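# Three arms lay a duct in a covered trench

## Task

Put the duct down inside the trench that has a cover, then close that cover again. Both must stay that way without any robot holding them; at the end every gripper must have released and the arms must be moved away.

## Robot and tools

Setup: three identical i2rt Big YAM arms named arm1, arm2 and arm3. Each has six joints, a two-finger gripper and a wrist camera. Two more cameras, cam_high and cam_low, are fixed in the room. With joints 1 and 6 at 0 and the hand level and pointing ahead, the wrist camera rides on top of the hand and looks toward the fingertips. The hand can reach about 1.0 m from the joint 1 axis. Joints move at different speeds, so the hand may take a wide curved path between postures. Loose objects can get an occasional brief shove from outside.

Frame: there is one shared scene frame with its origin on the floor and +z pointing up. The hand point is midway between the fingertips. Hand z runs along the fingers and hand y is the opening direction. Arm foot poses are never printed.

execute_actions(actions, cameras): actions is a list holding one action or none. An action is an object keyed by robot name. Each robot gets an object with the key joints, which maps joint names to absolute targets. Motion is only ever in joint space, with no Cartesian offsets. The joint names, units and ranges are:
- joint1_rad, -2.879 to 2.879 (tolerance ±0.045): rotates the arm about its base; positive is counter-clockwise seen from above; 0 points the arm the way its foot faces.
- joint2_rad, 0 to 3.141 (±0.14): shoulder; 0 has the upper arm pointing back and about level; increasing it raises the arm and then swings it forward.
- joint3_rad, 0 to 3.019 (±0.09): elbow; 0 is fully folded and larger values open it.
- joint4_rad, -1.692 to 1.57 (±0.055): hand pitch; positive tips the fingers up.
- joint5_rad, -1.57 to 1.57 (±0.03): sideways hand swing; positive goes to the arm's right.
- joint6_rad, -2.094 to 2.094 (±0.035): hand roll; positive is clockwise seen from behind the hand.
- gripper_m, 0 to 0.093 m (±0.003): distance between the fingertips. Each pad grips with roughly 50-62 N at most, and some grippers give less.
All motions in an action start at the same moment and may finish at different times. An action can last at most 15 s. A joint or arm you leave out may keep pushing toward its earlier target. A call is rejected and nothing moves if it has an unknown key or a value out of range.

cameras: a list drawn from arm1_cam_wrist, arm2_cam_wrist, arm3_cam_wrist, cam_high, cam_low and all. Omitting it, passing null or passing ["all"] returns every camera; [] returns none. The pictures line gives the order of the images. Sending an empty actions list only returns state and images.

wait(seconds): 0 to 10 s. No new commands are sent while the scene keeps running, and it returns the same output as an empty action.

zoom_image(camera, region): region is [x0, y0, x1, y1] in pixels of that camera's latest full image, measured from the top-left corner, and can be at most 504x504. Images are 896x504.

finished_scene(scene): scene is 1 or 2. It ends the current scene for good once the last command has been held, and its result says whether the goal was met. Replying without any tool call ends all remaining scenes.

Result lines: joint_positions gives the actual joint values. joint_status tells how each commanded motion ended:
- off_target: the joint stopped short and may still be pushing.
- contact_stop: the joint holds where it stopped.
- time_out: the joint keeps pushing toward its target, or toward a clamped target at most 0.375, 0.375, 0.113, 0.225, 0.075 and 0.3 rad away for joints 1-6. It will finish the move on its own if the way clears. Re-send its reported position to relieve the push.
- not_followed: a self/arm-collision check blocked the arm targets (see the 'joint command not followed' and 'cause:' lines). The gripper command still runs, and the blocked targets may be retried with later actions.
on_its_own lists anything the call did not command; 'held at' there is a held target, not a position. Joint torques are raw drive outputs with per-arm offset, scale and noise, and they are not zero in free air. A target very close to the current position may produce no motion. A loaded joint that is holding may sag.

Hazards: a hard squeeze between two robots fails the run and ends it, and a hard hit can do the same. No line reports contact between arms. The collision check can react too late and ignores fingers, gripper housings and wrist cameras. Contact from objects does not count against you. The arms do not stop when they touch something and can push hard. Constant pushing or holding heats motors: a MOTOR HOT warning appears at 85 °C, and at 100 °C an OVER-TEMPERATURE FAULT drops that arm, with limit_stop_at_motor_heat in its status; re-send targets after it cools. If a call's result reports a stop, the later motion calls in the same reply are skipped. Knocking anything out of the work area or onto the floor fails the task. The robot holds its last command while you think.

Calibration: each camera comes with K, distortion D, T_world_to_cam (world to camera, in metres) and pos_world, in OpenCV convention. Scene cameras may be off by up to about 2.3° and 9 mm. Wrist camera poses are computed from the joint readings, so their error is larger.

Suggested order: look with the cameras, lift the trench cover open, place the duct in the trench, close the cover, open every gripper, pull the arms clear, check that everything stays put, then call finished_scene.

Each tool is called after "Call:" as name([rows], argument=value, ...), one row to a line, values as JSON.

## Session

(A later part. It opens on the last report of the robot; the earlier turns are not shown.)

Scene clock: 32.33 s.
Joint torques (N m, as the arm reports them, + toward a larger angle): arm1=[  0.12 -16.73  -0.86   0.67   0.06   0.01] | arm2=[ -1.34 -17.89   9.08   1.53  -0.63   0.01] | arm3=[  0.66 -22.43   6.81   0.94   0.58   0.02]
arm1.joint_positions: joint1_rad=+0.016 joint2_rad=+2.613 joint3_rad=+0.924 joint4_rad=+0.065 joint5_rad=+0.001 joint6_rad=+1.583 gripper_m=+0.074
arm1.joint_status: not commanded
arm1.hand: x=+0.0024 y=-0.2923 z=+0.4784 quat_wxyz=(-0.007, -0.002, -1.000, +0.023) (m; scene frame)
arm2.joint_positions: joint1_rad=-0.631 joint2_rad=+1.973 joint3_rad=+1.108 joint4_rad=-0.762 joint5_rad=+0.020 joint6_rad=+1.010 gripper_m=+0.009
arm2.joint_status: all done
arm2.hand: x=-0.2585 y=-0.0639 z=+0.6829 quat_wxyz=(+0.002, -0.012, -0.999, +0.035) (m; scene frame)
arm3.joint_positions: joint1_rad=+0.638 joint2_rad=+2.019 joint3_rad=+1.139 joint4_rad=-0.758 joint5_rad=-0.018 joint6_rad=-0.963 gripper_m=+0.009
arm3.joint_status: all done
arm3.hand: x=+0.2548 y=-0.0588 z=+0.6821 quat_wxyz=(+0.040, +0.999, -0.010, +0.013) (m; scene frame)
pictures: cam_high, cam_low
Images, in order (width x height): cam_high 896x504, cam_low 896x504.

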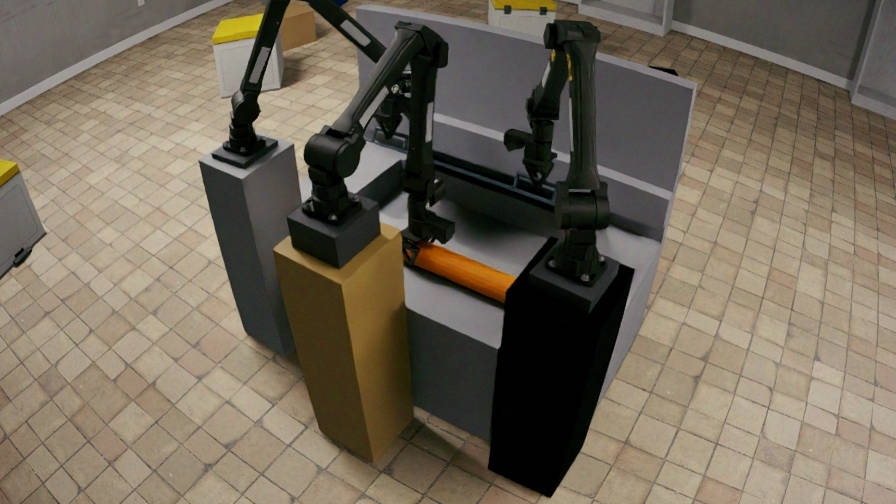

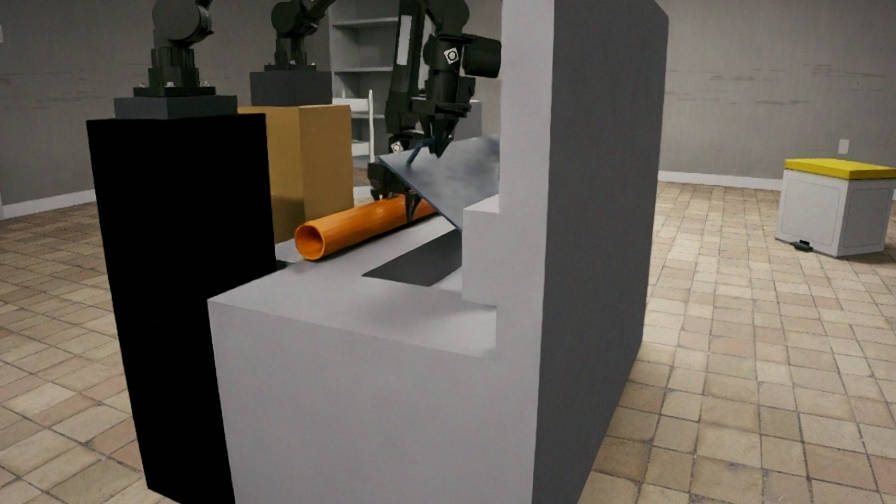

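Call:
execute_actions([
  {"arm1":{"joints":{"joint2_rad":2.63,"joint3_rad":0.835,"joint4_rad":0.91}}},
], cameras=["cam_high","cam_low"])

Scene clock: 35.03 s.
Joint torques (N m, as the arm reports them, + toward a larger angle): arm1=[  0.13 -17.55  -0.94   3.28   0.04  -0.05] | arm2=[ -1.26 -17.84   9.09   1.55  -0.63   0.03] | arm3=[  0.71 -22.52   6.79   0.94   0.59   0.  ]
arm1.joint_positions: joint1_rad=+0.016 joint2_rad=+2.650 joint3_rad=+0.834 joint4_rad=+0.866 joint5_rad=+0.001 joint6_rad=+1.583 gripper_m=+0.074
arm1.joint_status: all done
arm1.hand: x=+0.0011 y=-0.1797 z=+0.5197 quat_wxyz=(-0.003, -0.001, -0.951, -0.309) (m; scene frame)
arm2.joint_positions: joint1_rad=-0.631 joint2_rad=+1.973 joint3_rad=+1.108 joint4_rad=-0.762 joint5_rad=+0.020 joint6_rad=+1.010 gripper_m=+0.009
arm2.joint_status: not commanded
arm2.hand: x=-0.2585 y=-0.0639 z=+0.6829 quat_wxyz=(+0.002, -0.012, -0.999, +0.035) (m; scene frame)
arm3.joint_positions: joint1_rad=+0.638 joint2_rad=+2.019 joint3_rad=+1.139 joint4_rad=-0.758 joint5_rad=-0.018 joint6_rad=-0.963 gripper_m=+0.009
arm3.joint_status: not commanded
arm3.hand: x=+0.2548 y=-0.0588 z=+0.6821 quat_wxyz=(+0.040, +0.999, -0.010, +0.013) (m; scene frame)
pictures: cam_high, cam_low
Images, in order (width x height): cam_high 896x504, cam_low 896x504.

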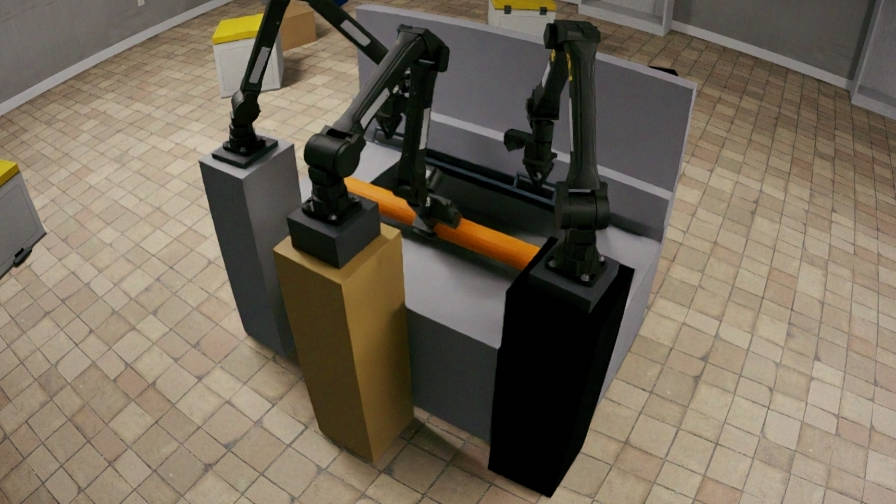

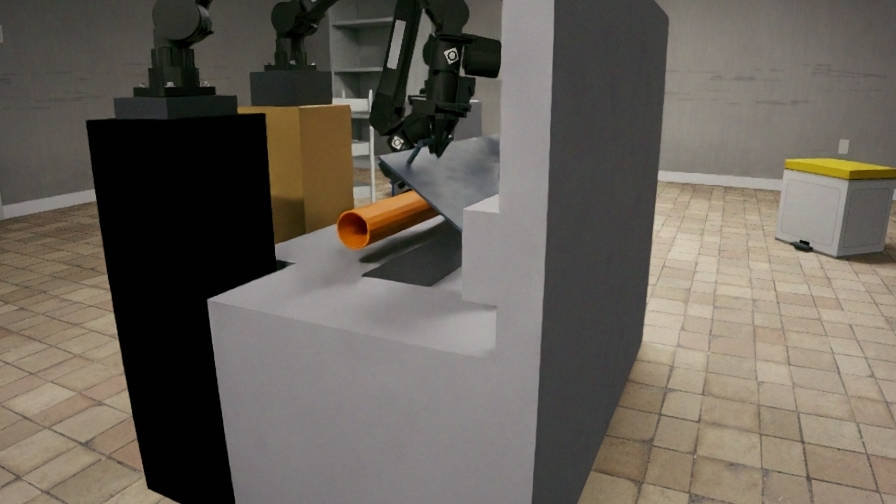

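Call:
execute_actions([
  {"arm1":{"joints":{"joint2_rad":2.64,"joint3_rad":0.975,"joint4_rad":0.77}}},
], cameras=[])

Call:
execute_actions([
  {"arm1":{"joints":{"joint2_rad":2.655,"joint3_rad":1.11,"joint4_rad":0.64}}},
], cameras=["cam_high","cam_low","arm1_cam_wrist"])

Scene clock: 36.13 s.
Joint torques (N m, as the arm reports them, + toward a larger angle): arm1=[  0.12 -18.71   0.32   1.96   0.04  -0.05] | arm2=[ -1.48 -17.96   9.06   1.56  -0.63   0.02] | arm3=[  0.78 -22.41   6.8    0.93   0.6    0.  ]
arm1.joint_positions: joint1_rad=+0.016 joint2_rad=+2.658 joint3_rad=+0.975 joint4_rad=+0.761 joint5_rad=+0.001 joint6_rad=+1.582 gripper_m=+0.074
arm1.joint_status: all done
arm1.hand: x=+0.0008 y=-0.1235 z=+0.5122 quat_wxyz=(-0.003, +0.000, -0.947, -0.322) (m; scene frame)
arm2.joint_positions: joint1_rad=-0.631 joint2_rad=+1.973 joint3_rad=+1.108 joint4_rad=-0.762 joint5_rad=+0.020 joint6_rad=+1.010 gripper_m=+0.009
arm2.joint_status: not commanded
arm2.hand: x=-0.2585 y=-0.0639 z=+0.6829 quat_wxyz=(+0.002, -0.012, -0.999, +0.035) (m; scene frame)
arm3.joint_positions: joint1_rad=+0.638 joint2_rad=+2.019 joint3_rad=+1.139 joint4_rad=-0.758 joint5_rad=-0.018 joint6_rad=-0.963 gripper_m=+0.009
arm3.joint_status: not commanded
arm3.hand: x=+0.2548 y=-0.0588 z=+0.6821 quat_wxyz=(+0.040, +0.999, -0.010, +0.013) (m; scene frame)
pictures: none
No camera images: the call's "cameras" was empty. Leave "cameras" out to get every camera's image.

Scene clock: 37.00 s.
Joint torques (N m, as the arm reports them, + toward a larger angle): arm1=[  0.09 -20.62   5.14   1.86   0.05  -0.04] | arm2=[ -1.34 -18.01   9.07   1.56  -0.49   0.02] | arm3=[  0.72 -22.44   6.96   0.92   0.48   0.  ]
arm1.joint_positions: joint1_rad=+0.016 joint2_rad=+2.683 joint3_rad=+1.068 joint4_rad=+0.630 joint5_rad=+0.001 joint6_rad=+1.581 gripper_m=+0.074
arm1.joint_status: all done
arm1.hand: x=+0.0009 y=-0.1076 z=+0.4920 quat_wxyz=(-0.004, +0.000, -0.957, -0.292) (m; scene frame)
arm2.joint_positions: joint1_rad=-0.632 joint2_rad=+1.972 joint3_rad=+1.108 joint4_rad=-0.762 joint5_rad=+0.015 joint6_rad=+1.010 gripper_m=+0.009
arm2.joint_status: not commanded
arm2.hand: x=-0.2587 y=-0.0635 z=+0.6830 quat_wxyz=(+0.004, -0.012, -0.999, +0.033) (m; scene frame)
arm3.joint_positions: joint1_rad=+0.639 joint2_rad=+2.019 joint3_rad=+1.139 joint4_rad=-0.758 joint5_rad=-0.015 joint6_rad=-0.962 gripper_m=+0.009
arm3.joint_status: not commanded
arm3.hand: x=+0.2549 y=-0.0586 z=+0.6821 quat_wxyz=(+0.039, +0.999, -0.010, +0.015) (m; scene frame)
pictures: arm1_cam_wrist, cam_high, cam_low
camera_calibration (this result's frames):
arm1_cam_wrist: T_world_to_cam=[[-0.0107103, -0.828123, -0.560445, 0.184775], [-0.819739, -0.313697, 0.479189, -0.265165], [-0.572637, 0.464551, -0.675485, 0.507294], [0, 0, 0, 1]] pos_world=[0.0751084, -0.165829, 0.573289]
Images, in order (width x height): arm1_cam_wrist 896x504, cam_high 896x504, cam_low 896x504.

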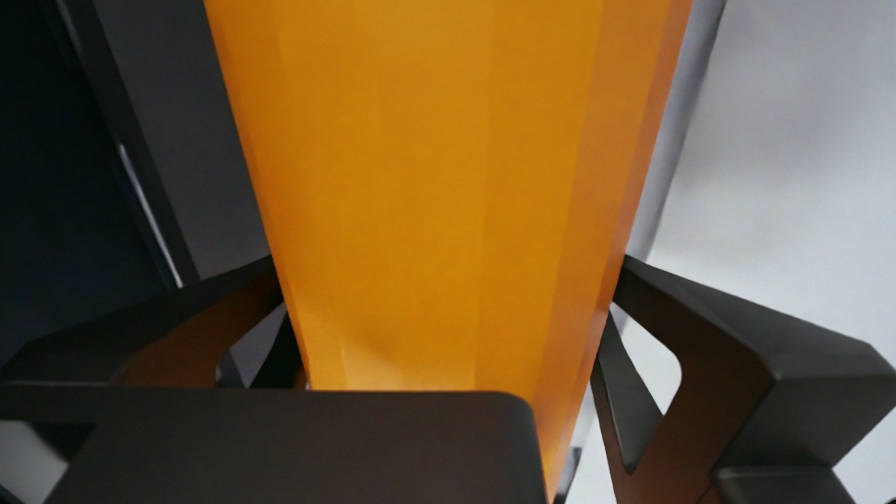

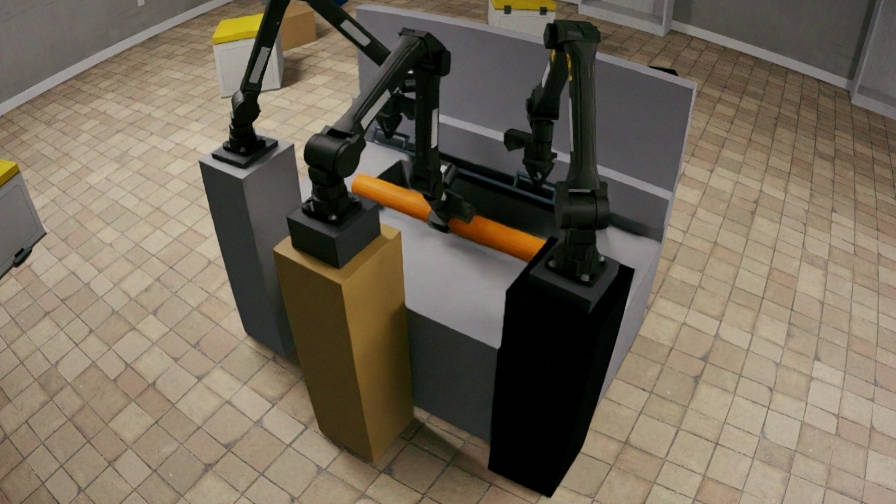

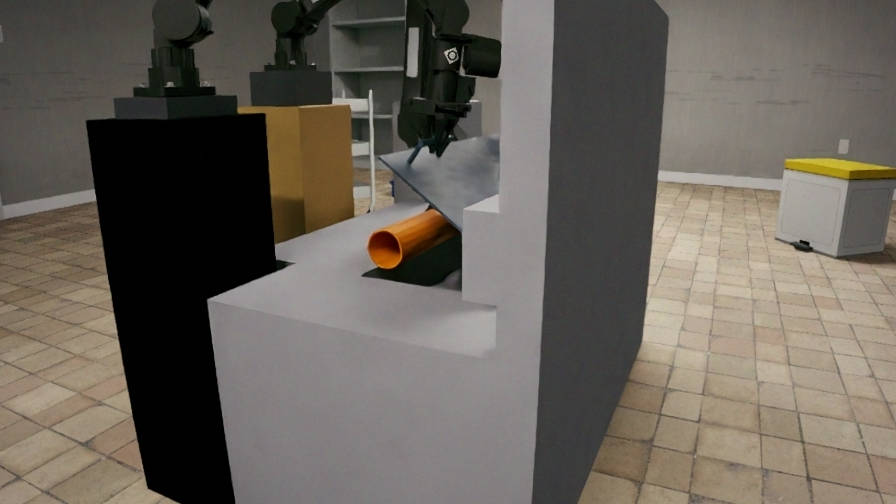

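Call:
execute_actions([
  {"arm1":{"joints":{"joint2_rad":2.70,"joint3_rad":0.97,"joint4_rad":0.85}}},
], cameras=[])

Call:
execute_actions([
  {"arm1":{"joints":{"joint2_rad":2.825,"joint3_rad":1.085,"joint4_rad":1.10}}},
], cameras=["cam_high","cam_low"])

Scene clock: 39.57 s.
Joint torques (N m, as the arm reports them, + toward a larger angle): arm1=[  0.08 -18.61   0.28   3.31   0.04  -0.04] | arm2=[ -1.3  -17.67   9.07   1.54  -0.49   0.02] | arm3=[  0.73 -22.42   6.83   0.9    0.47   0.  ]
arm1.joint_positions: joint1_rad=+0.016 joint2_rad=+2.724 joint3_rad=+0.963 joint4_rad=+0.806 joint5_rad=+0.001 joint6_rad=+1.581 gripper_m=+0.074
arm1.joint_status: all done
arm1.hand: x=+0.0013 y=-0.1521 z=+0.4875 quat_wxyz=(-0.003, +0.000, -0.952, -0.306) (m; scene frame)
arm2.joint_positions: joint1_rad=-0.632 joint2_rad=+1.972 joint3_rad=+1.108 joint4_rad=-0.762 joint5_rad=+0.016 joint6_rad=+1.009 gripper_m=+0.009
arm2.joint_status: not commanded
arm2.hand: x=-0.2586 y=-0.0635 z=+0.6830 quat_wxyz=(+0.003, -0.012, -0.999, +0.033) (m; scene frame)
arm3.joint_positions: joint1_rad=+0.639 joint2_rad=+2.019 joint3_rad=+1.139 joint4_rad=-0.758 joint5_rad=-0.015 joint6_rad=-0.962 gripper_m=+0.009
arm3.joint_status: not commanded
arm3.hand: x=+0.2549 y=-0.0586 z=+0.6821 quat_wxyz=(+0.039, +0.999, -0.010, +0.015) (m; scene frame)
pictures: none
No camera images: the call's "cameras" was empty. Leave "cameras" out to get every camera's image.

Scene clock: 40.60 s.
Joint torques (N m, as the arm reports them, + toward a larger angle): arm1=[ -0.06 -19.55   0.19   3.96   0.02  -0.05] | arm2=[ -1.36 -17.8    9.07   1.52  -0.49   0.03] | arm3=[  0.6  -22.36   6.84   0.91   0.47   0.01]
arm1.joint_positions: joint1_rad=+0.016 joint2_rad=+2.845 joint3_rad=+1.082 joint4_rad=+1.046 joint5_rad=+0.001 joint6_rad=+1.581 gripper_m=+0.074
arm1.joint_status: all done
arm1.hand: x=+0.0010 y=-0.1015 z=+0.4811 quat_wxyz=(-0.002, +0.001, -0.909, -0.417) (m; scene frame)
arm2.joint_positions: joint1_rad=-0.632 joint2_rad=+1.972 joint3_rad=+1.108 joint4_rad=-0.762 joint5_rad=+0.016 joint6_rad=+1.009 gripper_m=+0.009
arm2.joint_status: not commanded
arm2.hand: x=-0.2586 y=-0.0635 z=+0.6830 quat_wxyz=(+0.003, -0.012, -0.999, +0.033) (m; scene frame)
arm3.joint_positions: joint1_rad=+0.639 joint2_rad=+2.019 joint3_rad=+1.139 joint4_rad=-0.758 joint5_rad=-0.015 joint6_rad=-0.962 gripper_m=+0.009
arm3.joint_status: not commanded
arm3.hand: x=+0.2549 y=-0.0586 z=+0.6821 quat_wxyz=(+0.039, +0.999, -0.010, +0.015) (m; scene frame)
pictures: cam_high, cam_low
Images, in order (width x height): cam_high 896x504, cam_low 896x504.

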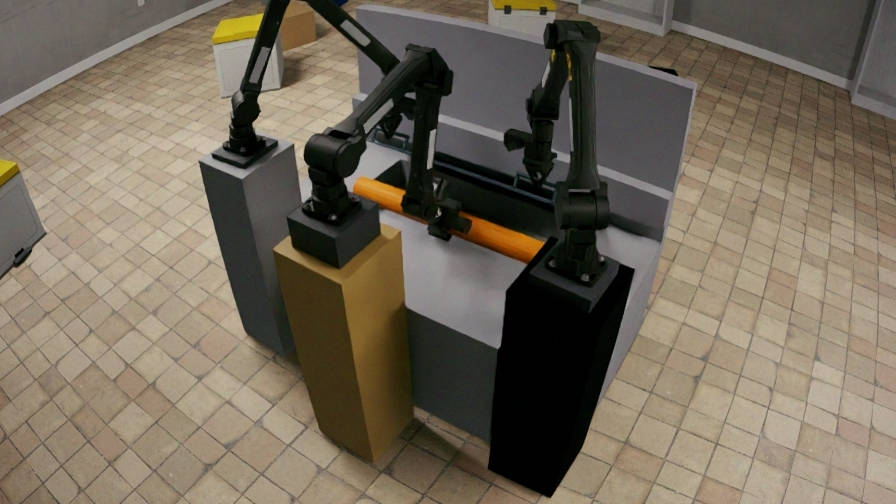

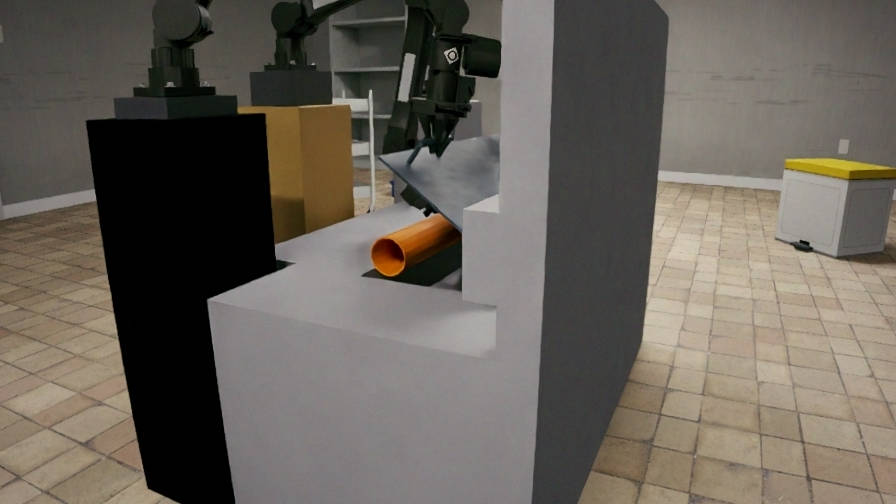

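Next Pmid.

Call:
execute_actions([
  {"arm1":{"joints":{"joint2_rad":2.855,"joint3_rad":1.22,"joint4_rad":0.97}}},
], cameras=["cam_low"])

Scene clock: 41.63 s.
Joint torques (N m, as the arm reports them, + toward a larger angle): arm1=[  0.1  -20.31   1.4    2.42   0.06  -0.05] | arm2=[ -1.35 -17.9    9.05   1.52  -0.48   0.03] | arm3=[  0.72 -22.45   6.79   0.89   0.48   0.  ]
arm1.joint_positions: joint1_rad=+0.016 joint2_rad=+2.875 joint3_rad=+1.214 joint4_rad=+0.956 joint5_rad=+0.001 joint6_rad=+1.580 gripper_m=+0.074
arm1.joint_status: all done
arm1.hand: x=+0.0007 y=-0.0601 z=+0.4663 quat_wxyz=(-0.002, +0.001, -0.907, -0.422) (m; scene frame)
arm2.joint_positions: joint1_rad=-0.632 joint2_rad=+1.972 joint3_rad=+1.108 joint4_rad=-0.762 joint5_rad=+0.016 joint6_rad=+1.009 gripper_m=+0.009
arm2.joint_status: not commanded
arm2.hand: x=-0.2586 y=-0.0635 z=+0.6830 quat_wxyz=(+0.003, -0.012, -0.999, +0.033) (m; scene frame)
arm3.joint_positions: joint1_rad=+0.639 joint2_rad=+2.019 joint3_rad=+1.139 joint4_rad=-0.758 joint5_rad=-0.015 joint6_rad=-0.962 gripper_m=+0.009
arm3.joint_status: not commanded
arm3.hand: x=+0.2549 y=-0.0586 z=+0.6821 quat_wxyz=(+0.039, +0.999, -0.010, +0.015) (m; scene frame)
pictures: cam_low
Images, in order (width x height): cam_low 896x504.

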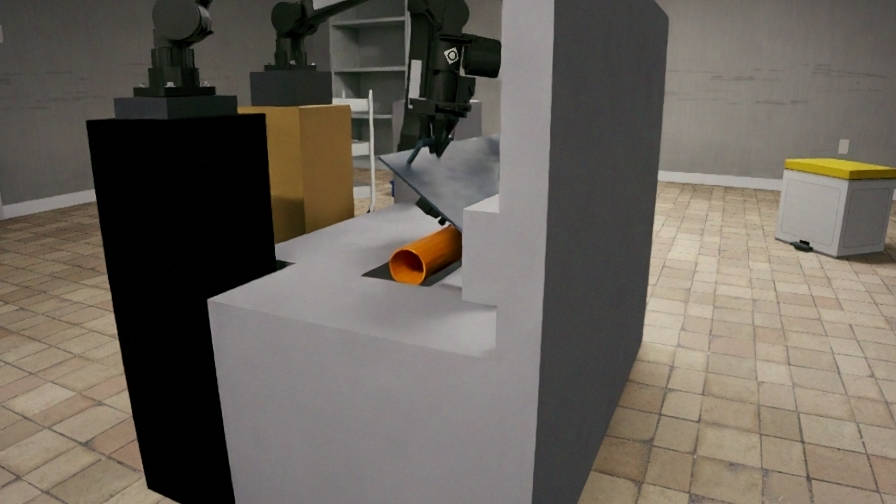

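Call:
execute_actions([
  {"arm1":{"joints":{"joint2_rad":2.895,"joint3_rad":1.37,"joint4_rad":0.865}}},
], cameras=["cam_low","cam_high"])

Scene clock: 42.60 s.
Joint torques (N m, as the arm reports them, + toward a larger angle): arm1=[  0.09 -22.52   3.56   2.45   0.07  -0.04] | arm2=[ -1.41 -17.85   9.08   1.51  -0.49   0.03] | arm3=[  0.67 -22.32   6.8    0.88   0.47   0.  ]
arm1.joint_positions: joint1_rad=+0.016 joint2_rad=+2.928 joint3_rad=+1.350 joint4_rad=+0.849 joint5_rad=+0.001 joint6_rad=+1.580 gripper_m=+0.074
arm1.joint_status: all done
arm1.hand: x=+0.0008 y=-0.0305 z=+0.4405 quat_wxyz=(-0.002, +0.001, -0.911, -0.412) (m; scene frame)
arm2.joint_positions: joint1_rad=-0.632 joint2_rad=+1.972 joint3_rad=+1.108 joint4_rad=-0.762 joint5_rad=+0.016 joint6_rad=+1.009 gripper_m=+0.009
arm2.joint_status: not commanded
arm2.hand: x=-0.2586 y=-0.0635 z=+0.6830 quat_wxyz=(+0.003, -0.012, -0.999, +0.033) (m; scene frame)
arm3.joint_positions: joint1_rad=+0.639 joint2_rad=+2.019 joint3_rad=+1.139 joint4_rad=-0.758 joint5_rad=-0.015 joint6_rad=-0.962 gripper_m=+0.009
arm3.joint_status: not commanded
arm3.hand: x=+0.2549 y=-0.0586 z=+0.6821 quat_wxyz=(+0.039, +0.999, -0.010, +0.015) (m; scene frame)
pictures: cam_high, cam_low
Images, in order (width x height): cam_high 896x504, cam_low 896x504.

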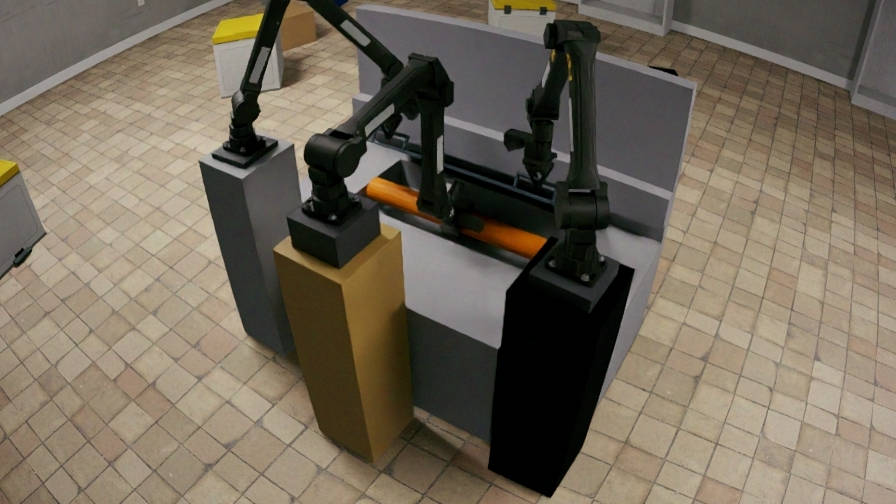

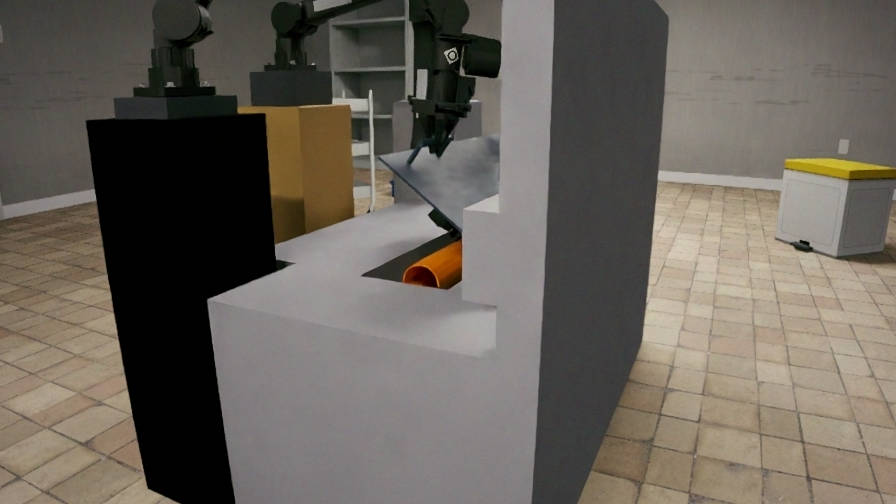

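Going in. Now toward final in two steps.

Call:
execute_actions([
  {"arm1":{"joints":{"joint2_rad":2.905,"joint3_rad":1.44,"joint4_rad":0.72}}},
], cameras=[])

Call:
execute_actions([
  {"arm1":{"joints":{"joint2_rad":2.915,"joint3_rad":1.505,"joint4_rad":0.575}}},
], cameras=["cam_low","cam_high","arm1_cam_wrist"])

Scene clock: 43.57 s.
Joint torques (N m, as the arm reports them, + toward a larger angle): arm1=[  0.05 -22.72   4.45   2.23   0.07  -0.04] | arm2=[ -1.33 -17.85   9.11   1.54  -0.49   0.02] | arm3=[  0.72 -22.39   6.82   0.92   0.47   0.  ]
arm1.joint_positions: joint1_rad=+0.016 joint2_rad=+2.930 joint3_rad=+1.417 joint4_rad=+0.707 joint5_rad=+0.001 joint6_rad=+1.580 gripper_m=+0.074
arm1.joint_status: all done
arm1.hand: x=+0.0009 y=-0.0186 z=+0.4269 quat_wxyz=(-0.002, +0.001, -0.926, -0.376) (m; scene frame)
arm2.joint_positions: joint1_rad=-0.632 joint2_rad=+1.972 joint3_rad=+1.108 joint4_rad=-0.762 joint5_rad=+0.016 joint6_rad=+1.009 gripper_m=+0.009
arm2.joint_status: not commanded
arm2.hand: x=-0.2586 y=-0.0635 z=+0.6830 quat_wxyz=(+0.003, -0.012, -0.999, +0.033) (m; scene frame)
arm3.joint_positions: joint1_rad=+0.639 joint2_rad=+2.019 joint3_rad=+1.139 joint4_rad=-0.758 joint5_rad=-0.015 joint6_rad=-0.962 gripper_m=+0.009
arm3.joint_status: not commanded
arm3.hand: x=+0.2549 y=-0.0586 z=+0.6821 quat_wxyz=(+0.039, +0.999, -0.010, +0.015) (m; scene frame)
pictures: none
No camera images: the call's "cameras" was empty. Leave "cameras" out to get every camera's image.

Scene clock: 44.43 s.
Joint torques (N m, as the arm reports them, + toward a larger angle): arm1=[  0.09 -23.02   5.43   2.05   0.08  -0.03] | arm2=[ -1.33 -17.86   9.08   1.53  -0.49   0.02] | arm3=[  0.82 -22.46   6.83   0.88   0.48  -0.01]
arm1.joint_positions: joint1_rad=+0.016 joint2_rad=+2.937 joint3_rad=+1.476 joint4_rad=+0.565 joint5_rad=+0.001 joint6_rad=+1.580 gripper_m=+0.074
arm1.joint_status: all done
arm1.hand: x=+0.0010 y=-0.0155 z=+0.4111 quat_wxyz=(-0.003, +0.001, -0.943, -0.334) (m; scene frame)
arm2.joint_positions: joint1_rad=-0.632 joint2_rad=+1.972 joint3_rad=+1.108 joint4_rad=-0.762 joint5_rad=+0.016 joint6_rad=+1.009 gripper_m=+0.009
arm2.joint_status: not commanded
arm2.hand: x=-0.2586 y=-0.0635 z=+0.6830 quat_wxyz=(+0.003, -0.012, -0.999, +0.033) (m; scene frame)
arm3.joint_positions: joint1_rad=+0.639 joint2_rad=+2.019 joint3_rad=+1.139 joint4_rad=-0.758 joint5_rad=-0.015 joint6_rad=-0.962 gripper_m=+0.009
arm3.joint_status: not commanded
arm3.hand: x=+0.2549 y=-0.0586 z=+0.6821 quat_wxyz=(+0.039, +0.999, -0.010, +0.015) (m; scene frame)
pictures: arm1_cam_wrist, cam_high, cam_low
camera_calibration (this result's frames):
arm1_cam_wrist: T_world_to_cam=[[-0.00914012, -0.774662, -0.63231, 0.246071], [-0.818659, -0.35731, 0.449585, -0.185943], [-0.574207, 0.521755, -0.630918, 0.392532], [0, 0, 0, 1]] pos_world=[0.0754194, -0.0806231, 0.486847]
Images, in order (width x height): arm1_cam_wrist 896x504, cam_high 896x504, cam_low 896x504.

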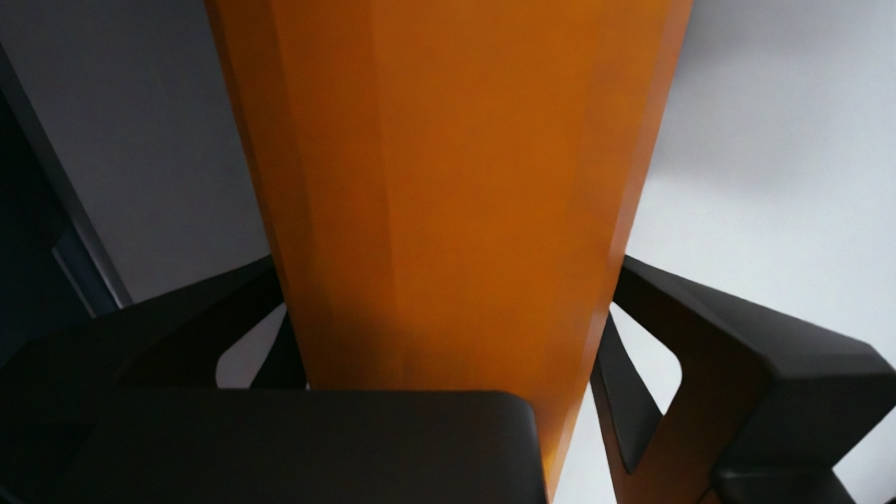

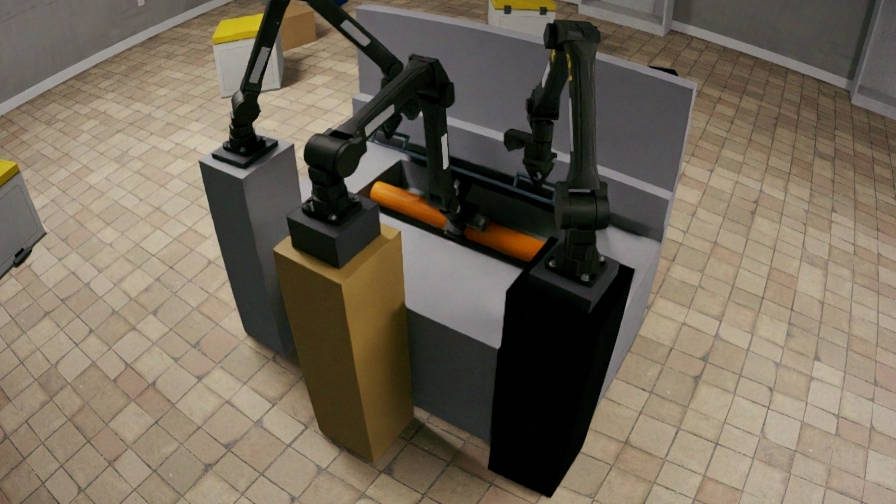

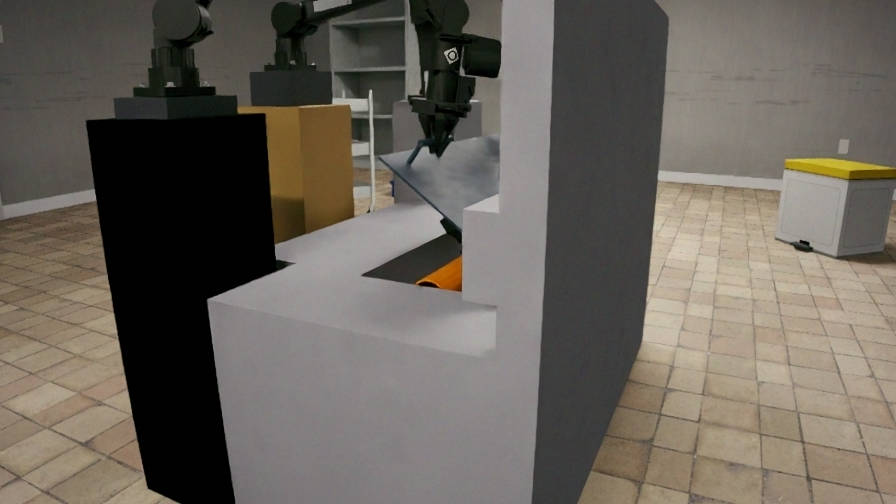

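Call:
execute_actions([
  {"arm1":{"joints":{"joint2_rad":2.965,"joint3_rad":1.555,"joint4_rad":0.575}}},
], cameras=["cam_high"])

Scene clock: 45.33 s.
Joint torques (N m, as the arm reports them, + toward a larger angle): arm1=[  0.07 -22.16   5.63   2.1    0.08  -0.03] | arm2=[ -1.28 -17.94   9.08   1.53  -0.49   0.02] | arm3=[  0.61 -22.3    6.81   0.92   0.48   0.01]
arm1.joint_positions: joint1_rad=+0.016 joint2_rad=+2.989 joint3_rad=+1.525 joint4_rad=+0.564 joint5_rad=+0.001 joint6_rad=+1.580 gripper_m=+0.074
arm1.joint_status: all done
arm1.hand: x=+0.0013 y=-0.0172 z=+0.3905 quat_wxyz=(-0.003, +0.001, -0.943, -0.332) (m; scene frame)
arm2.joint_positions: joint1_rad=-0.632 joint2_rad=+1.972 joint3_rad=+1.108 joint4_rad=-0.762 joint5_rad=+0.016 joint6_rad=+1.009 gripper_m=+0.009
arm2.joint_status: not commanded
arm2.hand: x=-0.2586 y=-0.0635 z=+0.6830 quat_wxyz=(+0.003, -0.012, -0.999, +0.033) (m; scene frame)
arm3.joint_positions: joint1_rad=+0.639 joint2_rad=+2.019 joint3_rad=+1.139 joint4_rad=-0.758 joint5_rad=-0.015 joint6_rad=-0.962 gripper_m=+0.009
arm3.joint_status: not commanded
arm3.hand: x=+0.2549 y=-0.0586 z=+0.6821 quat_wxyz=(+0.039, +0.999, -0.010, +0.015) (m; scene frame)
pictures: cam_high
Images, in order (width x height): cam_high 896x504.

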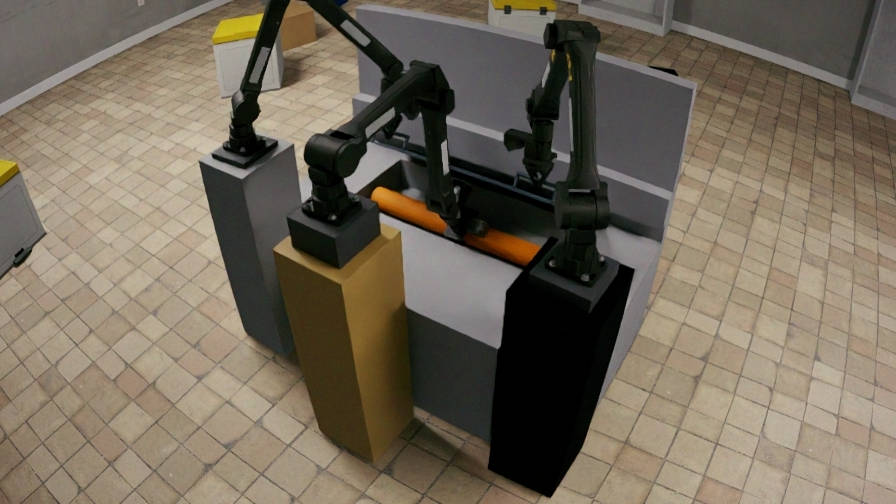

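Call:
execute_actions([
  {"arm1":{"joints":{"joint2_rad":3.01,"joint3_rad":1.63,"joint4_rad":0.51}}},
], cameras=["arm1_cam_wrist"])

Scene clock: 46.17 s.
Joint torques (N m, as the arm reports them, + toward a larger angle): arm1=[  0.05 -22.     6.38   1.79   0.08  -0.02] | arm2=[ -1.25 -17.8    9.07   1.53  -0.49   0.03] | arm3=[  0.64 -22.45   6.8    0.92   0.47   0.  ]
arm1.joint_positions: joint1_rad=+0.016 joint2_rad=+3.018 joint3_rad=+1.595 joint4_rad=+0.505 joint5_rad=+0.001 joint6_rad=+1.580 gripper_m=+0.074
arm1.joint_status: all done
arm1.hand: x=+0.0013 y=-0.0055 z=+0.3786 quat_wxyz=(-0.003, +0.001, -0.946, -0.324) (m; scene frame)
arm2.joint_positions: joint1_rad=-0.632 joint2_rad=+1.972 joint3_rad=+1.108 joint4_rad=-0.762 joint5_rad=+0.016 joint6_rad=+1.009 gripper_m=+0.009
arm2.joint_status: not commanded
arm2.hand: x=-0.2586 y=-0.0635 z=+0.6830 quat_wxyz=(+0.003, -0.012, -0.999, +0.033) (m; scene frame)
arm3.joint_positions: joint1_rad=+0.639 joint2_rad=+2.019 joint3_rad=+1.139 joint4_rad=-0.758 joint5_rad=-0.015 joint6_rad=-0.962 gripper_m=+0.009
arm3.joint_status: not commanded
arm3.hand: x=+0.2549 y=-0.0586 z=+0.6821 quat_wxyz=(+0.039, +0.999, -0.010, +0.015) (m; scene frame)
pictures: arm1_cam_wrist
camera_calibration (this result's frames):
arm1_cam_wrist: T_world_to_cam=[[-0.00885487, -0.788462, -0.61502, 0.2266], [-0.818824, -0.347317, 0.457053, -0.170295], [-0.573976, 0.50764, -0.642536, 0.371314], [0, 0, 0, 1]] pos_world=[0.0756902, -0.0689748, 0.45578]
Images, in order (width x height): arm1_cam_wrist 896x504.

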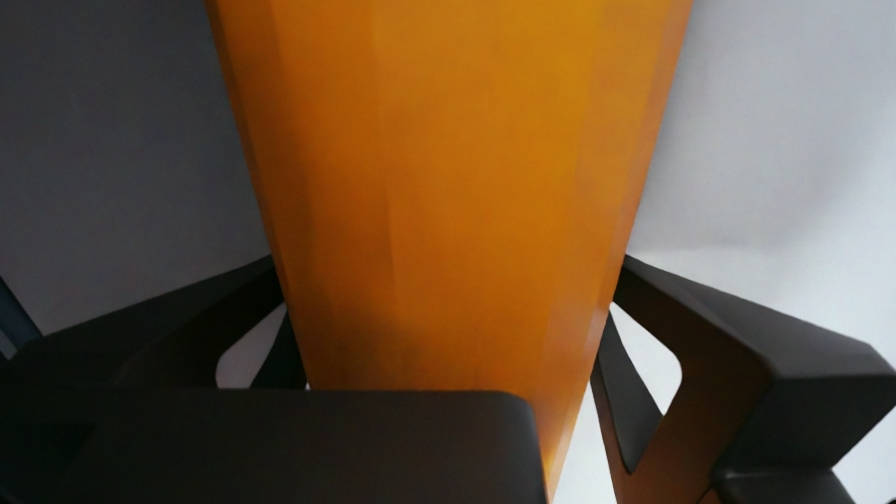

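Call:
execute_actions([
  {"arm1":{"joints":{"gripper_m":0.093,"joint2_rad":3.0}}},
], cameras=["arm1_cam_wrist","cam_high"])

Scene clock: 47.30 s.
Joint torques (N m, as the arm reports them, + toward a larger angle): arm1=[  0.04 -23.54   4.36   1.71   0.08  -0.03] | arm2=[ -1.23 -17.95   9.09   1.52  -0.49   0.01] | arm3=[  0.62 -22.33   6.84   0.9    0.48   0.  ]
arm1.joint_positions: joint1_rad=+0.016 joint2_rad=+3.014 joint3_rad=+1.618 joint4_rad=+0.507 joint5_rad=+0.001 joint6_rad=+1.580 gripper_m=+0.093
arm1.joint_status: all done
arm1.hand: x=+0.0011 y=+0.0102 z=+0.3862 quat_wxyz=(-0.003, +0.001, -0.941, -0.337) (m; scene frame)
arm2.joint_positions: joint1_rad=-0.632 joint2_rad=+1.972 joint3_rad=+1.108 joint4_rad=-0.762 joint5_rad=+0.016 joint6_rad=+1.009 gripper_m=+0.009
arm2.joint_status: not commanded
arm2.hand: x=-0.2586 y=-0.0635 z=+0.6830 quat_wxyz=(+0.003, -0.012, -0.999, +0.033) (m; scene frame)
arm3.joint_positions: joint1_rad=+0.639 joint2_rad=+2.019 joint3_rad=+1.139 joint4_rad=-0.758 joint5_rad=-0.015 joint6_rad=-0.962 gripper_m=+0.009
arm3.joint_status: not commanded
arm3.hand: x=+0.2549 y=-0.0586 z=+0.6821 quat_wxyz=(+0.039, +0.999, -0.010, +0.015) (m; scene frame)
pictures: arm1_cam_wrist, cam_high
camera_calibration (this result's frames):
arm1_cam_wrist: T_world_to_cam=[[-0.0087301, -0.770307, -0.637614, 0.252196], [-0.818611, -0.360693, 0.446965, -0.164453], [-0.574282, 0.525859, -0.627433, 0.362099], [0, 0, 0, 1]] pos_world=[0.0755257, -0.0554622, 0.461501]
Images, in order (width x height): arm1_cam_wrist 896x504, cam_high 896x504.

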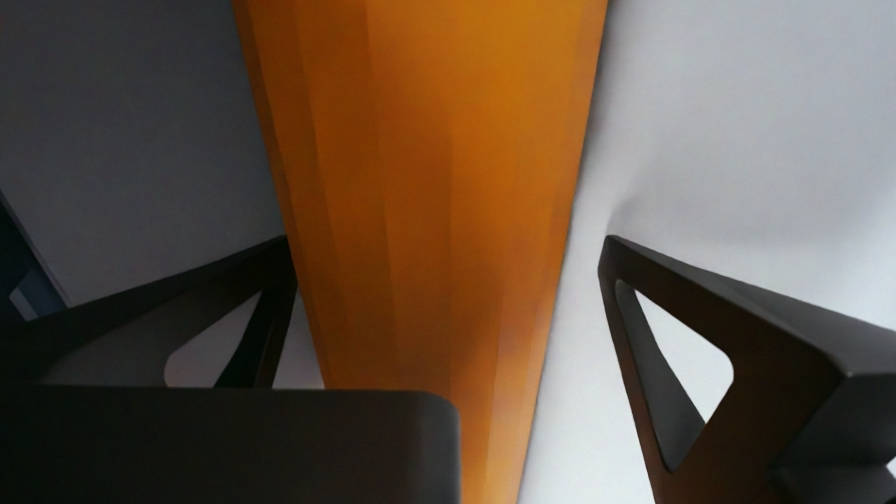

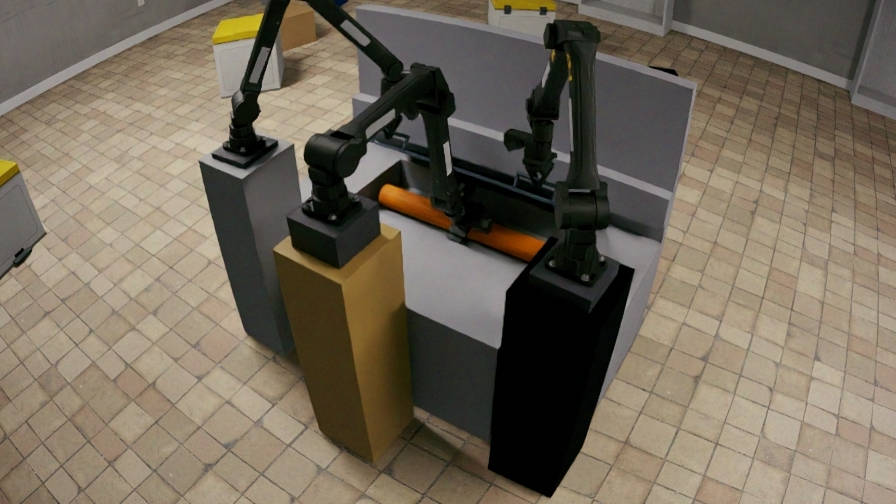

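Call:
execute_actions([
  {"arm1":{"joints":{"joint2_rad":2.91,"joint3_rad":1.48,"joint4_rad":0.65}}},
], cameras=[])

Call:
execute_actions([
  {"arm1":{"joints":{"joint2_rad":2.905,"joint3_rad":1.35,"joint4_rad":0.87,"gripper_m":0.05}}},
], cameras=["arm1_cam_wrist"])

Scene clock: 48.40 s.
Joint torques (N m, as the arm reports them, + toward a larger angle): arm1=[ -0.05 -23.37   1.94   2.53   0.08  -0.03] | arm2=[ -1.21 -17.82   9.06   1.49  -0.51   0.03] | arm3=[  0.52 -22.32   6.8    0.94   0.49  -0.01]
arm1.joint_positions: joint1_rad=+0.016 joint2_rad=+2.938 joint3_rad=+1.488 joint4_rad=+0.630 joint5_rad=+0.001 joint6_rad=+1.579 gripper_m=+0.093
arm1.joint_status: all done
arm1.hand: x=+0.0007 y=+0.0027 z=+0.4236 quat_wxyz=(-0.003, +0.001, -0.929, -0.369) (m; scene frame)
arm2.joint_positions: joint1_rad=-0.632 joint2_rad=+1.972 joint3_rad=+1.108 joint4_rad=-0.761 joint5_rad=+0.016 joint6_rad=+1.009 gripper_m=+0.009
arm2.joint_status: not commanded
arm2.hand: x=-0.2585 y=-0.0637 z=+0.6830 quat_wxyz=(+0.003, -0.012, -0.999, +0.033) (m; scene frame)
arm3.joint_positions: joint1_rad=+0.639 joint2_rad=+2.019 joint3_rad=+1.139 joint4_rad=-0.757 joint5_rad=-0.015 joint6_rad=-0.962 gripper_m=+0.009
arm3.joint_status: not commanded
arm3.hand: x=+0.2548 y=-0.0586 z=+0.6821 quat_wxyz=(+0.039, +0.999, -0.010, +0.014) (m; scene frame)
pictures: none
No camera images: the call's "cameras" was empty. Leave "cameras" out to get every camera's image.

Scene clock: 49.30 s.
Joint torques (N m, as the arm reports them, + toward a larger angle): arm1=[  0.09 -21.75   1.64   2.68   0.07  -0.04] | arm2=[ -1.33 -17.88   9.11   1.49  -0.5    0.02] | arm3=[  0.7  -22.45   6.83   0.91   0.48   0.  ]
arm1.joint_positions: joint1_rad=+0.016 joint2_rad=+2.927 joint3_rad=+1.350 joint4_rad=+0.848 joint5_rad=+0.001 joint6_rad=+1.579 gripper_m=+0.050
arm1.joint_status: all done
arm1.hand: x=+0.0008 y=-0.0302 z=+0.4408 quat_wxyz=(-0.002, +0.002, -0.911, -0.412) (m; scene frame)
arm2.joint_positions: joint1_rad=-0.632 joint2_rad=+1.972 joint3_rad=+1.108 joint4_rad=-0.761 joint5_rad=+0.016 joint6_rad=+1.009 gripper_m=+0.009
arm2.joint_status: not commanded
arm2.hand: x=-0.2585 y=-0.0637 z=+0.6830 quat_wxyz=(+0.003, -0.012, -0.999, +0.033) (m; scene frame)
arm3.joint_positions: joint1_rad=+0.639 joint2_rad=+2.019 joint3_rad=+1.139 joint4_rad=-0.757 joint5_rad=-0.015 joint6_rad=-0.962 gripper_m=+0.009
arm3.joint_status: not commanded
arm3.hand: x=+0.2548 y=-0.0586 z=+0.6821 quat_wxyz=(+0.039, +0.999, -0.010, +0.014) (m; scene frame)
pictures: arm1_cam_wrist
camera_calibration (this result's frames):
arm1_cam_wrist: T_world_to_cam=[[-0.00785753, -0.658749, -0.752321, 0.309806], [-0.817398, -0.429147, 0.384308, -0.178113], [-0.576019, 0.617966, -0.535088, 0.379445], [0, 0, 0, 1]] pos_world=[0.0754125, -0.106837, 0.504561]
Images, in order (width x height): arm1_cam_wrist 896x504.

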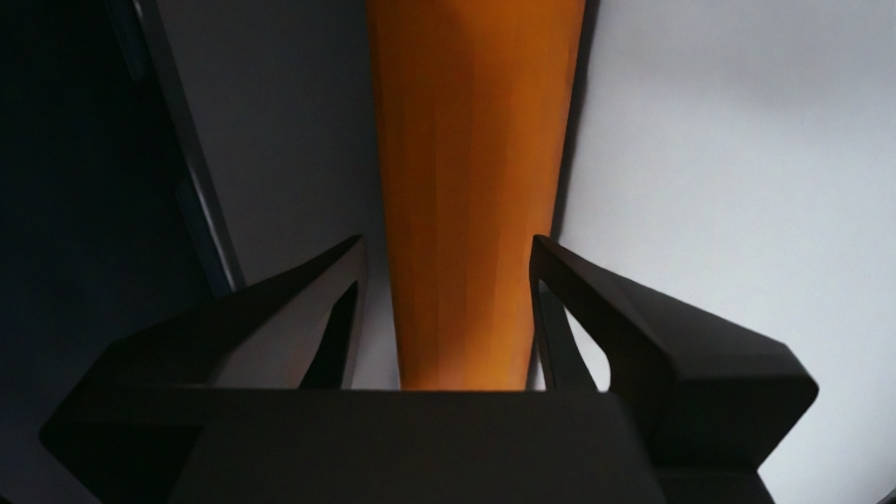

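Call:
execute_actions([
  {"arm1":{"joints":{"joint2_rad":2.85,"joint3_rad":1.21,"joint4_rad":0.98}}},
], cameras=[])

Call:
execute_actions([
  {"arm1":{"joints":{"joint2_rad":2.81,"joint3_rad":1.0,"joint4_rad":1.14}}},
], cameras=[])

Call:
execute_actions([
  {"arm1":{"joints":{"joint2_rad":2.6,"joint3_rad":0.7,"joint4_rad":0.9}}},
], cameras=["cam_low","cam_high"])

Scene clock: 50.23 s.
Joint torques (N m, as the arm reports them, + toward a larger angle): arm1=[  0.07 -20.8    0.3    2.68   0.07  -0.04] | arm2=[ -1.37 -17.91   9.11   1.51  -0.5    0.02] | arm3=[  0.7  -22.52   6.8    0.9    0.48   0.  ]
arm1.joint_positions: joint1_rad=+0.016 joint2_rad=+2.871 joint3_rad=+1.214 joint4_rad=+0.958 joint5_rad=+0.001 joint6_rad=+1.579 gripper_m=+0.050
arm1.joint_status: all done
arm1.hand: x=+0.0006 y=-0.0569 z=+0.4694 quat_wxyz=(-0.002, +0.002, -0.905, -0.426) (m; scene frame)
arm2.joint_positions: joint1_rad=-0.632 joint2_rad=+1.972 joint3_rad=+1.108 joint4_rad=-0.761 joint5_rad=+0.016 joint6_rad=+1.009 gripper_m=+0.009
arm2.joint_status: not commanded
arm2.hand: x=-0.2585 y=-0.0637 z=+0.6830 quat_wxyz=(+0.003, -0.012, -0.999, +0.033) (m; scene frame)
arm3.joint_positions: joint1_rad=+0.639 joint2_rad=+2.019 joint3_rad=+1.139 joint4_rad=-0.757 joint5_rad=-0.015 joint6_rad=-0.962 gripper_m=+0.009
arm3.joint_status: not commanded
arm3.hand: x=+0.2548 y=-0.0586 z=+0.6821 quat_wxyz=(+0.039, +0.999, -0.010, +0.014) (m; scene frame)
pictures: none
No camera images: the call's "cameras" was empty. Leave "cameras" out to get every camera's image.

Scene clock: 51.20 s.
Joint torques (N m, as the arm reports them, + toward a larger angle): arm1=[  0.11 -18.33  -0.79   2.71   0.07  -0.04] | arm2=[ -1.43 -17.92   9.11   1.49  -0.49   0.03] | arm3=[  0.69 -22.5    6.82   0.9    0.48   0.  ]
arm1.joint_positions: joint1_rad=+0.016 joint2_rad=+2.827 joint3_rad=+1.000 joint4_rad=+1.119 joint5_rad=+0.001 joint6_rad=+1.579 gripper_m=+0.050
arm1.joint_status: all done
arm1.hand: x=+0.0009 y=-0.1248 z=+0.4950 quat_wxyz=(-0.002, +0.002, -0.907, -0.421) (m; scene frame)
arm2.joint_positions: joint1_rad=-0.632 joint2_rad=+1.972 joint3_rad=+1.108 joint4_rad=-0.761 joint5_rad=+0.016 joint6_rad=+1.009 gripper_m=+0.009
arm2.joint_status: not commanded
arm2.hand: x=-0.2585 y=-0.0637 z=+0.6830 quat_wxyz=(+0.003, -0.012, -0.999, +0.033) (m; scene frame)
arm3.joint_positions: joint1_rad=+0.639 joint2_rad=+2.019 joint3_rad=+1.139 joint4_rad=-0.757 joint5_rad=-0.015 joint6_rad=-0.962 gripper_m=+0.009
arm3.joint_status: not commanded
arm3.hand: x=+0.2548 y=-0.0586 z=+0.6821 quat_wxyz=(+0.039, +0.999, -0.010, +0.014) (m; scene frame)
pictures: none
No camera images: the call's "cameras" was empty. Leave "cameras" out to get every camera's image.

Scene clock: 52.20 s.
Joint torques (N m, as the arm reports them, + toward a larger angle): arm1=[  0.12 -14.87  -2.32   1.03   0.09  -0.02] | arm2=[ -1.35 -17.81   9.13   1.54  -0.49   0.03] | arm3=[  0.52 -22.53   6.77   0.86   0.49   0.  ]
arm1.joint_positions: joint1_rad=+0.016 joint2_rad=+2.606 joint3_rad=+0.706 joint4_rad=+0.910 joint5_rad=+0.001 joint6_rad=+1.579 gripper_m=+0.050
arm1.joint_status: all done
arm1.hand: x=+0.0011 y=-0.2241 z=+0.5391 quat_wxyz=(-0.003, +0.001, -0.957, -0.290) (m; scene frame)
arm2.joint_positions: joint1_rad=-0.632 joint2_rad=+1.972 joint3_rad=+1.108 joint4_rad=-0.761 joint5_rad=+0.016 joint6_rad=+1.009 gripper_m=+0.009
arm2.joint_status: not commanded
arm2.hand: x=-0.2585 y=-0.0637 z=+0.6830 quat_wxyz=(+0.003, -0.012, -0.999, +0.033) (m; scene frame)
arm3.joint_positions: joint1_rad=+0.639 joint2_rad=+2.019 joint3_rad=+1.139 joint4_rad=-0.757 joint5_rad=-0.015 joint6_rad=-0.962 gripper_m=+0.009
arm3.joint_status: not commanded
arm3.hand: x=+0.2548 y=-0.0586 z=+0.6821 quat_wxyz=(+0.039, +0.999, -0.010, +0.014) (m; scene frame)
pictures: cam_high, cam_low
Images, in order (width x height): cam_high 896x504, cam_low 896x504.

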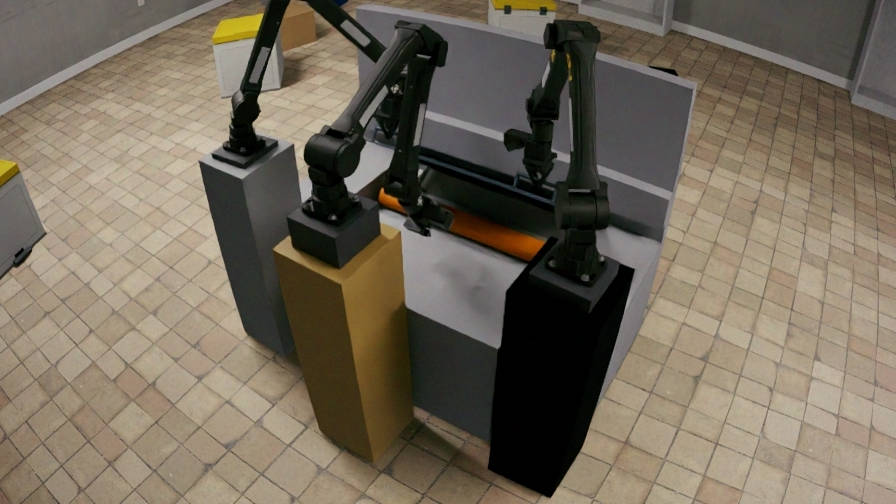

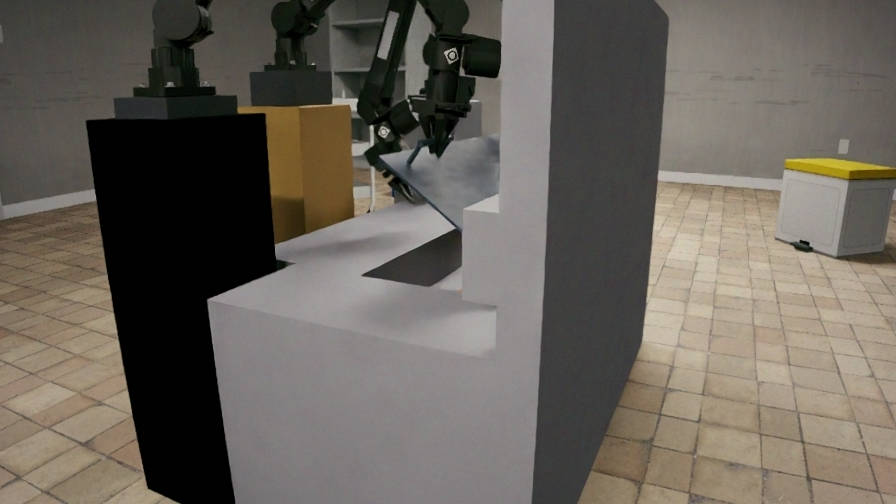

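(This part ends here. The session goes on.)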